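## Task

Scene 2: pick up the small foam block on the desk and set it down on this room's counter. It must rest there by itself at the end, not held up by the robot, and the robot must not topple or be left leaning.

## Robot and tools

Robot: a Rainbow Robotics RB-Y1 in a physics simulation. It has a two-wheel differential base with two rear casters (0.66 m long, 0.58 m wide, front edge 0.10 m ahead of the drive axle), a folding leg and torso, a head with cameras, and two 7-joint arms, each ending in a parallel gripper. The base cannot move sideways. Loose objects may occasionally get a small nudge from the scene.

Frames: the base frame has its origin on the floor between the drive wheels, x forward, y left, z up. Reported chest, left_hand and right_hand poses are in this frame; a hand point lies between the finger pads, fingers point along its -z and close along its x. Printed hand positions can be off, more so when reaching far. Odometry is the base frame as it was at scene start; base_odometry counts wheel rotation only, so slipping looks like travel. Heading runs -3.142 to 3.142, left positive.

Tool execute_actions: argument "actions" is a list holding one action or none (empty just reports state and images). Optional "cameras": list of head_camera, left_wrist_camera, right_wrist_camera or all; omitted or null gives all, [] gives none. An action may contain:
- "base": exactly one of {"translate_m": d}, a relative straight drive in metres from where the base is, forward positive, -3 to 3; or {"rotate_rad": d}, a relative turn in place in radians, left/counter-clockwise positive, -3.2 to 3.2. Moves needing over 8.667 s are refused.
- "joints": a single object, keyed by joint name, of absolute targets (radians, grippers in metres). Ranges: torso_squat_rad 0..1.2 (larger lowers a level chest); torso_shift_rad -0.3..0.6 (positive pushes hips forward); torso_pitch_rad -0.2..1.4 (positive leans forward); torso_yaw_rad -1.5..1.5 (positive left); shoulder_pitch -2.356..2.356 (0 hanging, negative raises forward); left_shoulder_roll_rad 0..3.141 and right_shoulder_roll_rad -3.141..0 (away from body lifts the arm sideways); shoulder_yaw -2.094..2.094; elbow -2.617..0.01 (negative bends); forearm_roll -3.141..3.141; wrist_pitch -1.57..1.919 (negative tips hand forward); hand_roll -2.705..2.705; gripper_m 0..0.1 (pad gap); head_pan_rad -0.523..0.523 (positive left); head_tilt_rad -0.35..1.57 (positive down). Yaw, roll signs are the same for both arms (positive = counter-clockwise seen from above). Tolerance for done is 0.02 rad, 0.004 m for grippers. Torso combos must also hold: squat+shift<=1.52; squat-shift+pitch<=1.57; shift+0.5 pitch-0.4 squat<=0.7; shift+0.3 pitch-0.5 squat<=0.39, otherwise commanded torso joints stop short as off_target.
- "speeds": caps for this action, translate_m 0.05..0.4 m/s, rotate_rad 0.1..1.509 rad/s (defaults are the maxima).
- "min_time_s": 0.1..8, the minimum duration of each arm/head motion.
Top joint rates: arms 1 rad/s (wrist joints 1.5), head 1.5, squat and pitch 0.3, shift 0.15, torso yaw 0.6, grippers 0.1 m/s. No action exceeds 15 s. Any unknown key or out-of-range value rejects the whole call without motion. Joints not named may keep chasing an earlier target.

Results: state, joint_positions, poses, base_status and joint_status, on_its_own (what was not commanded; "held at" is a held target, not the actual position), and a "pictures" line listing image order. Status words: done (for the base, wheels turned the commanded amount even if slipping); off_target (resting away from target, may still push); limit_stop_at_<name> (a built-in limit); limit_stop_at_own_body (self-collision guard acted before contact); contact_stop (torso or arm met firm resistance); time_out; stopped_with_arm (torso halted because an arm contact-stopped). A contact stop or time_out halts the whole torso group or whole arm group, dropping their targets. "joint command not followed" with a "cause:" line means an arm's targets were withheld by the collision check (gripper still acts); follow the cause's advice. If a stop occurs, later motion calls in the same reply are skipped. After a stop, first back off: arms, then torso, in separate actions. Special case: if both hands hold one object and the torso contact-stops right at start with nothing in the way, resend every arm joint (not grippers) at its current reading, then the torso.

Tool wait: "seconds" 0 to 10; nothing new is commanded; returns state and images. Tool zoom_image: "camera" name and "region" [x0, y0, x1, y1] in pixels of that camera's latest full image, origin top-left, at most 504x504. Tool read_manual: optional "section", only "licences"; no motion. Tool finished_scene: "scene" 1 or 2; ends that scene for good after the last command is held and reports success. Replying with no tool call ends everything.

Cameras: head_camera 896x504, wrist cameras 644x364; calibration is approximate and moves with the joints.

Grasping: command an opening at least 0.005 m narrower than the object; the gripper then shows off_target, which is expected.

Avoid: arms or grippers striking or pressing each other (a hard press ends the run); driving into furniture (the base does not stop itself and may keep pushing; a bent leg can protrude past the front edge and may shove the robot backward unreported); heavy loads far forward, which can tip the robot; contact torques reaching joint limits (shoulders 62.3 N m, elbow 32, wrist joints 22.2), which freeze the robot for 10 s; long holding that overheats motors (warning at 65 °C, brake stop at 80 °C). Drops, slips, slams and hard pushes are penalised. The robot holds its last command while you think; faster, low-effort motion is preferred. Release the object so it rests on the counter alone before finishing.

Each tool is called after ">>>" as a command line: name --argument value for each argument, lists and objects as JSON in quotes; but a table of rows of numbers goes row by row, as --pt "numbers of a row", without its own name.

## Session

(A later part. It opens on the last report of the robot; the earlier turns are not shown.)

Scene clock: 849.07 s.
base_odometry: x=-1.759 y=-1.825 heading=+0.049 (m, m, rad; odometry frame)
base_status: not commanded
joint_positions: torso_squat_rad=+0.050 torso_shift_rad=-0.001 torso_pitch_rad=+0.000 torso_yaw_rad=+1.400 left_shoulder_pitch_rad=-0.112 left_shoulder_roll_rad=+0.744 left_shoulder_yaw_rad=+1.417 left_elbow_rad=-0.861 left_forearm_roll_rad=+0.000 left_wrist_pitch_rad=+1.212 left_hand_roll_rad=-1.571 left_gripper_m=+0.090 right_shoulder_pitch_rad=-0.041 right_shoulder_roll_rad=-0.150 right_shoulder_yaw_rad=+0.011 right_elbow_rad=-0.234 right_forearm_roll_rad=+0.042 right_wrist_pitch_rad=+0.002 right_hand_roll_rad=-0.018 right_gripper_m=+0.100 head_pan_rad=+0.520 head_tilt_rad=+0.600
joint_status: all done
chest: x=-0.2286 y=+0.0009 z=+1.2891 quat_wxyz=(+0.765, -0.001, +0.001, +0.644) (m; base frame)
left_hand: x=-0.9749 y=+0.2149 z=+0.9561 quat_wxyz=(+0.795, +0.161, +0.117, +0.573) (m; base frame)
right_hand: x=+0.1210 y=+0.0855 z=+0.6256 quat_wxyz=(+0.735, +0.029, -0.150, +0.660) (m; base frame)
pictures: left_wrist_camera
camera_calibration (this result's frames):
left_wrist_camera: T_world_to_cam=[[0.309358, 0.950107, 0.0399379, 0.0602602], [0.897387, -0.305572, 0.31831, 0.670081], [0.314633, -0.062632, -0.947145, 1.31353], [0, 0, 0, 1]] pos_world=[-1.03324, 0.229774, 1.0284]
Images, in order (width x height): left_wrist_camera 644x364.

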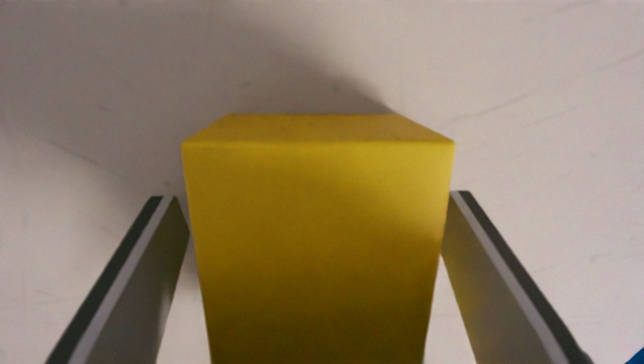

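>>> execute_actions --actions '[{"joints": {"left_elbow_rad": -1.25, "left_wrist_pitch_rad": 1.6}, "min_time_s": 0.8}]' --cameras '["left_wrist_camera"]'

Scene clock: 860.80 s.
base_odometry: x=-1.759 y=-1.825 heading=+0.049 (m, m, rad; odometry frame)
base_status: not commanded
joint_positions: torso_squat_rad=+0.050 torso_shift_rad=-0.001 torso_pitch_rad=+0.000 torso_yaw_rad=+1.400 left_shoulder_pitch_rad=-0.112 left_shoulder_roll_rad=+0.744 left_shoulder_yaw_rad=+1.417 left_elbow_rad=-1.250 left_forearm_roll_rad=+0.000 left_wrist_pitch_rad=+1.600 left_hand_roll_rad=-1.571 left_gripper_m=+0.090 right_shoulder_pitch_rad=-0.041 right_shoulder_roll_rad=-0.150 right_shoulder_yaw_rad=+0.011 right_elbow_rad=-0.234 right_forearm_roll_rad=+0.042 right_wrist_pitch_rad=+0.002 right_hand_roll_rad=-0.018 right_gripper_m=+0.100 head_pan_rad=+0.520 head_tilt_rad=+0.600
joint_status: all done
chest: x=-0.2286 y=+0.0009 z=+1.2891 quat_wxyz=(+0.765, -0.001, +0.001, +0.644) (m; base frame)
left_hand: x=-0.9640 y=+0.2114 z=+1.0549 quat_wxyz=(+0.795, +0.161, +0.117, +0.573) (m; base frame)
right_hand: x=+0.1210 y=+0.0855 z=+0.6256 quat_wxyz=(+0.735, +0.029, -0.150, +0.660) (m; base frame)
pictures: left_wrist_camera
camera_calibration (this result's frames):
left_wrist_camera: T_world_to_cam=[[0.309409, 0.950091, 0.0399253, 0.0563732], [0.897536, -0.305649, 0.317818, 0.628457], [0.314159, -0.0625014, -0.947311, 1.40324], [0, 0, 0, 1]] pos_world=[-1.02234, 0.226232, 1.12731]
Images, in order (width x height): left_wrist_camera 644x364.

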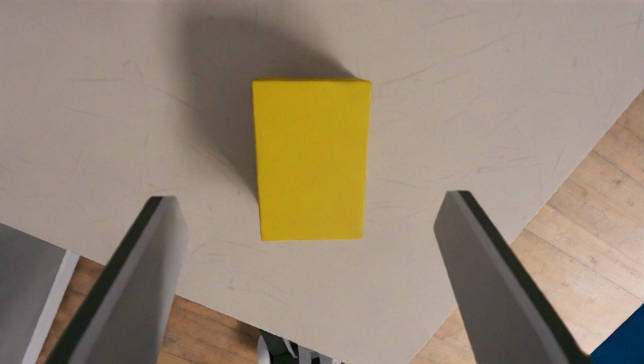

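The block is resting on the counter clear of both edges, and the hand is free with the torso upright.

>>> finished_scene --scene 2

The scene is finished: the task was done.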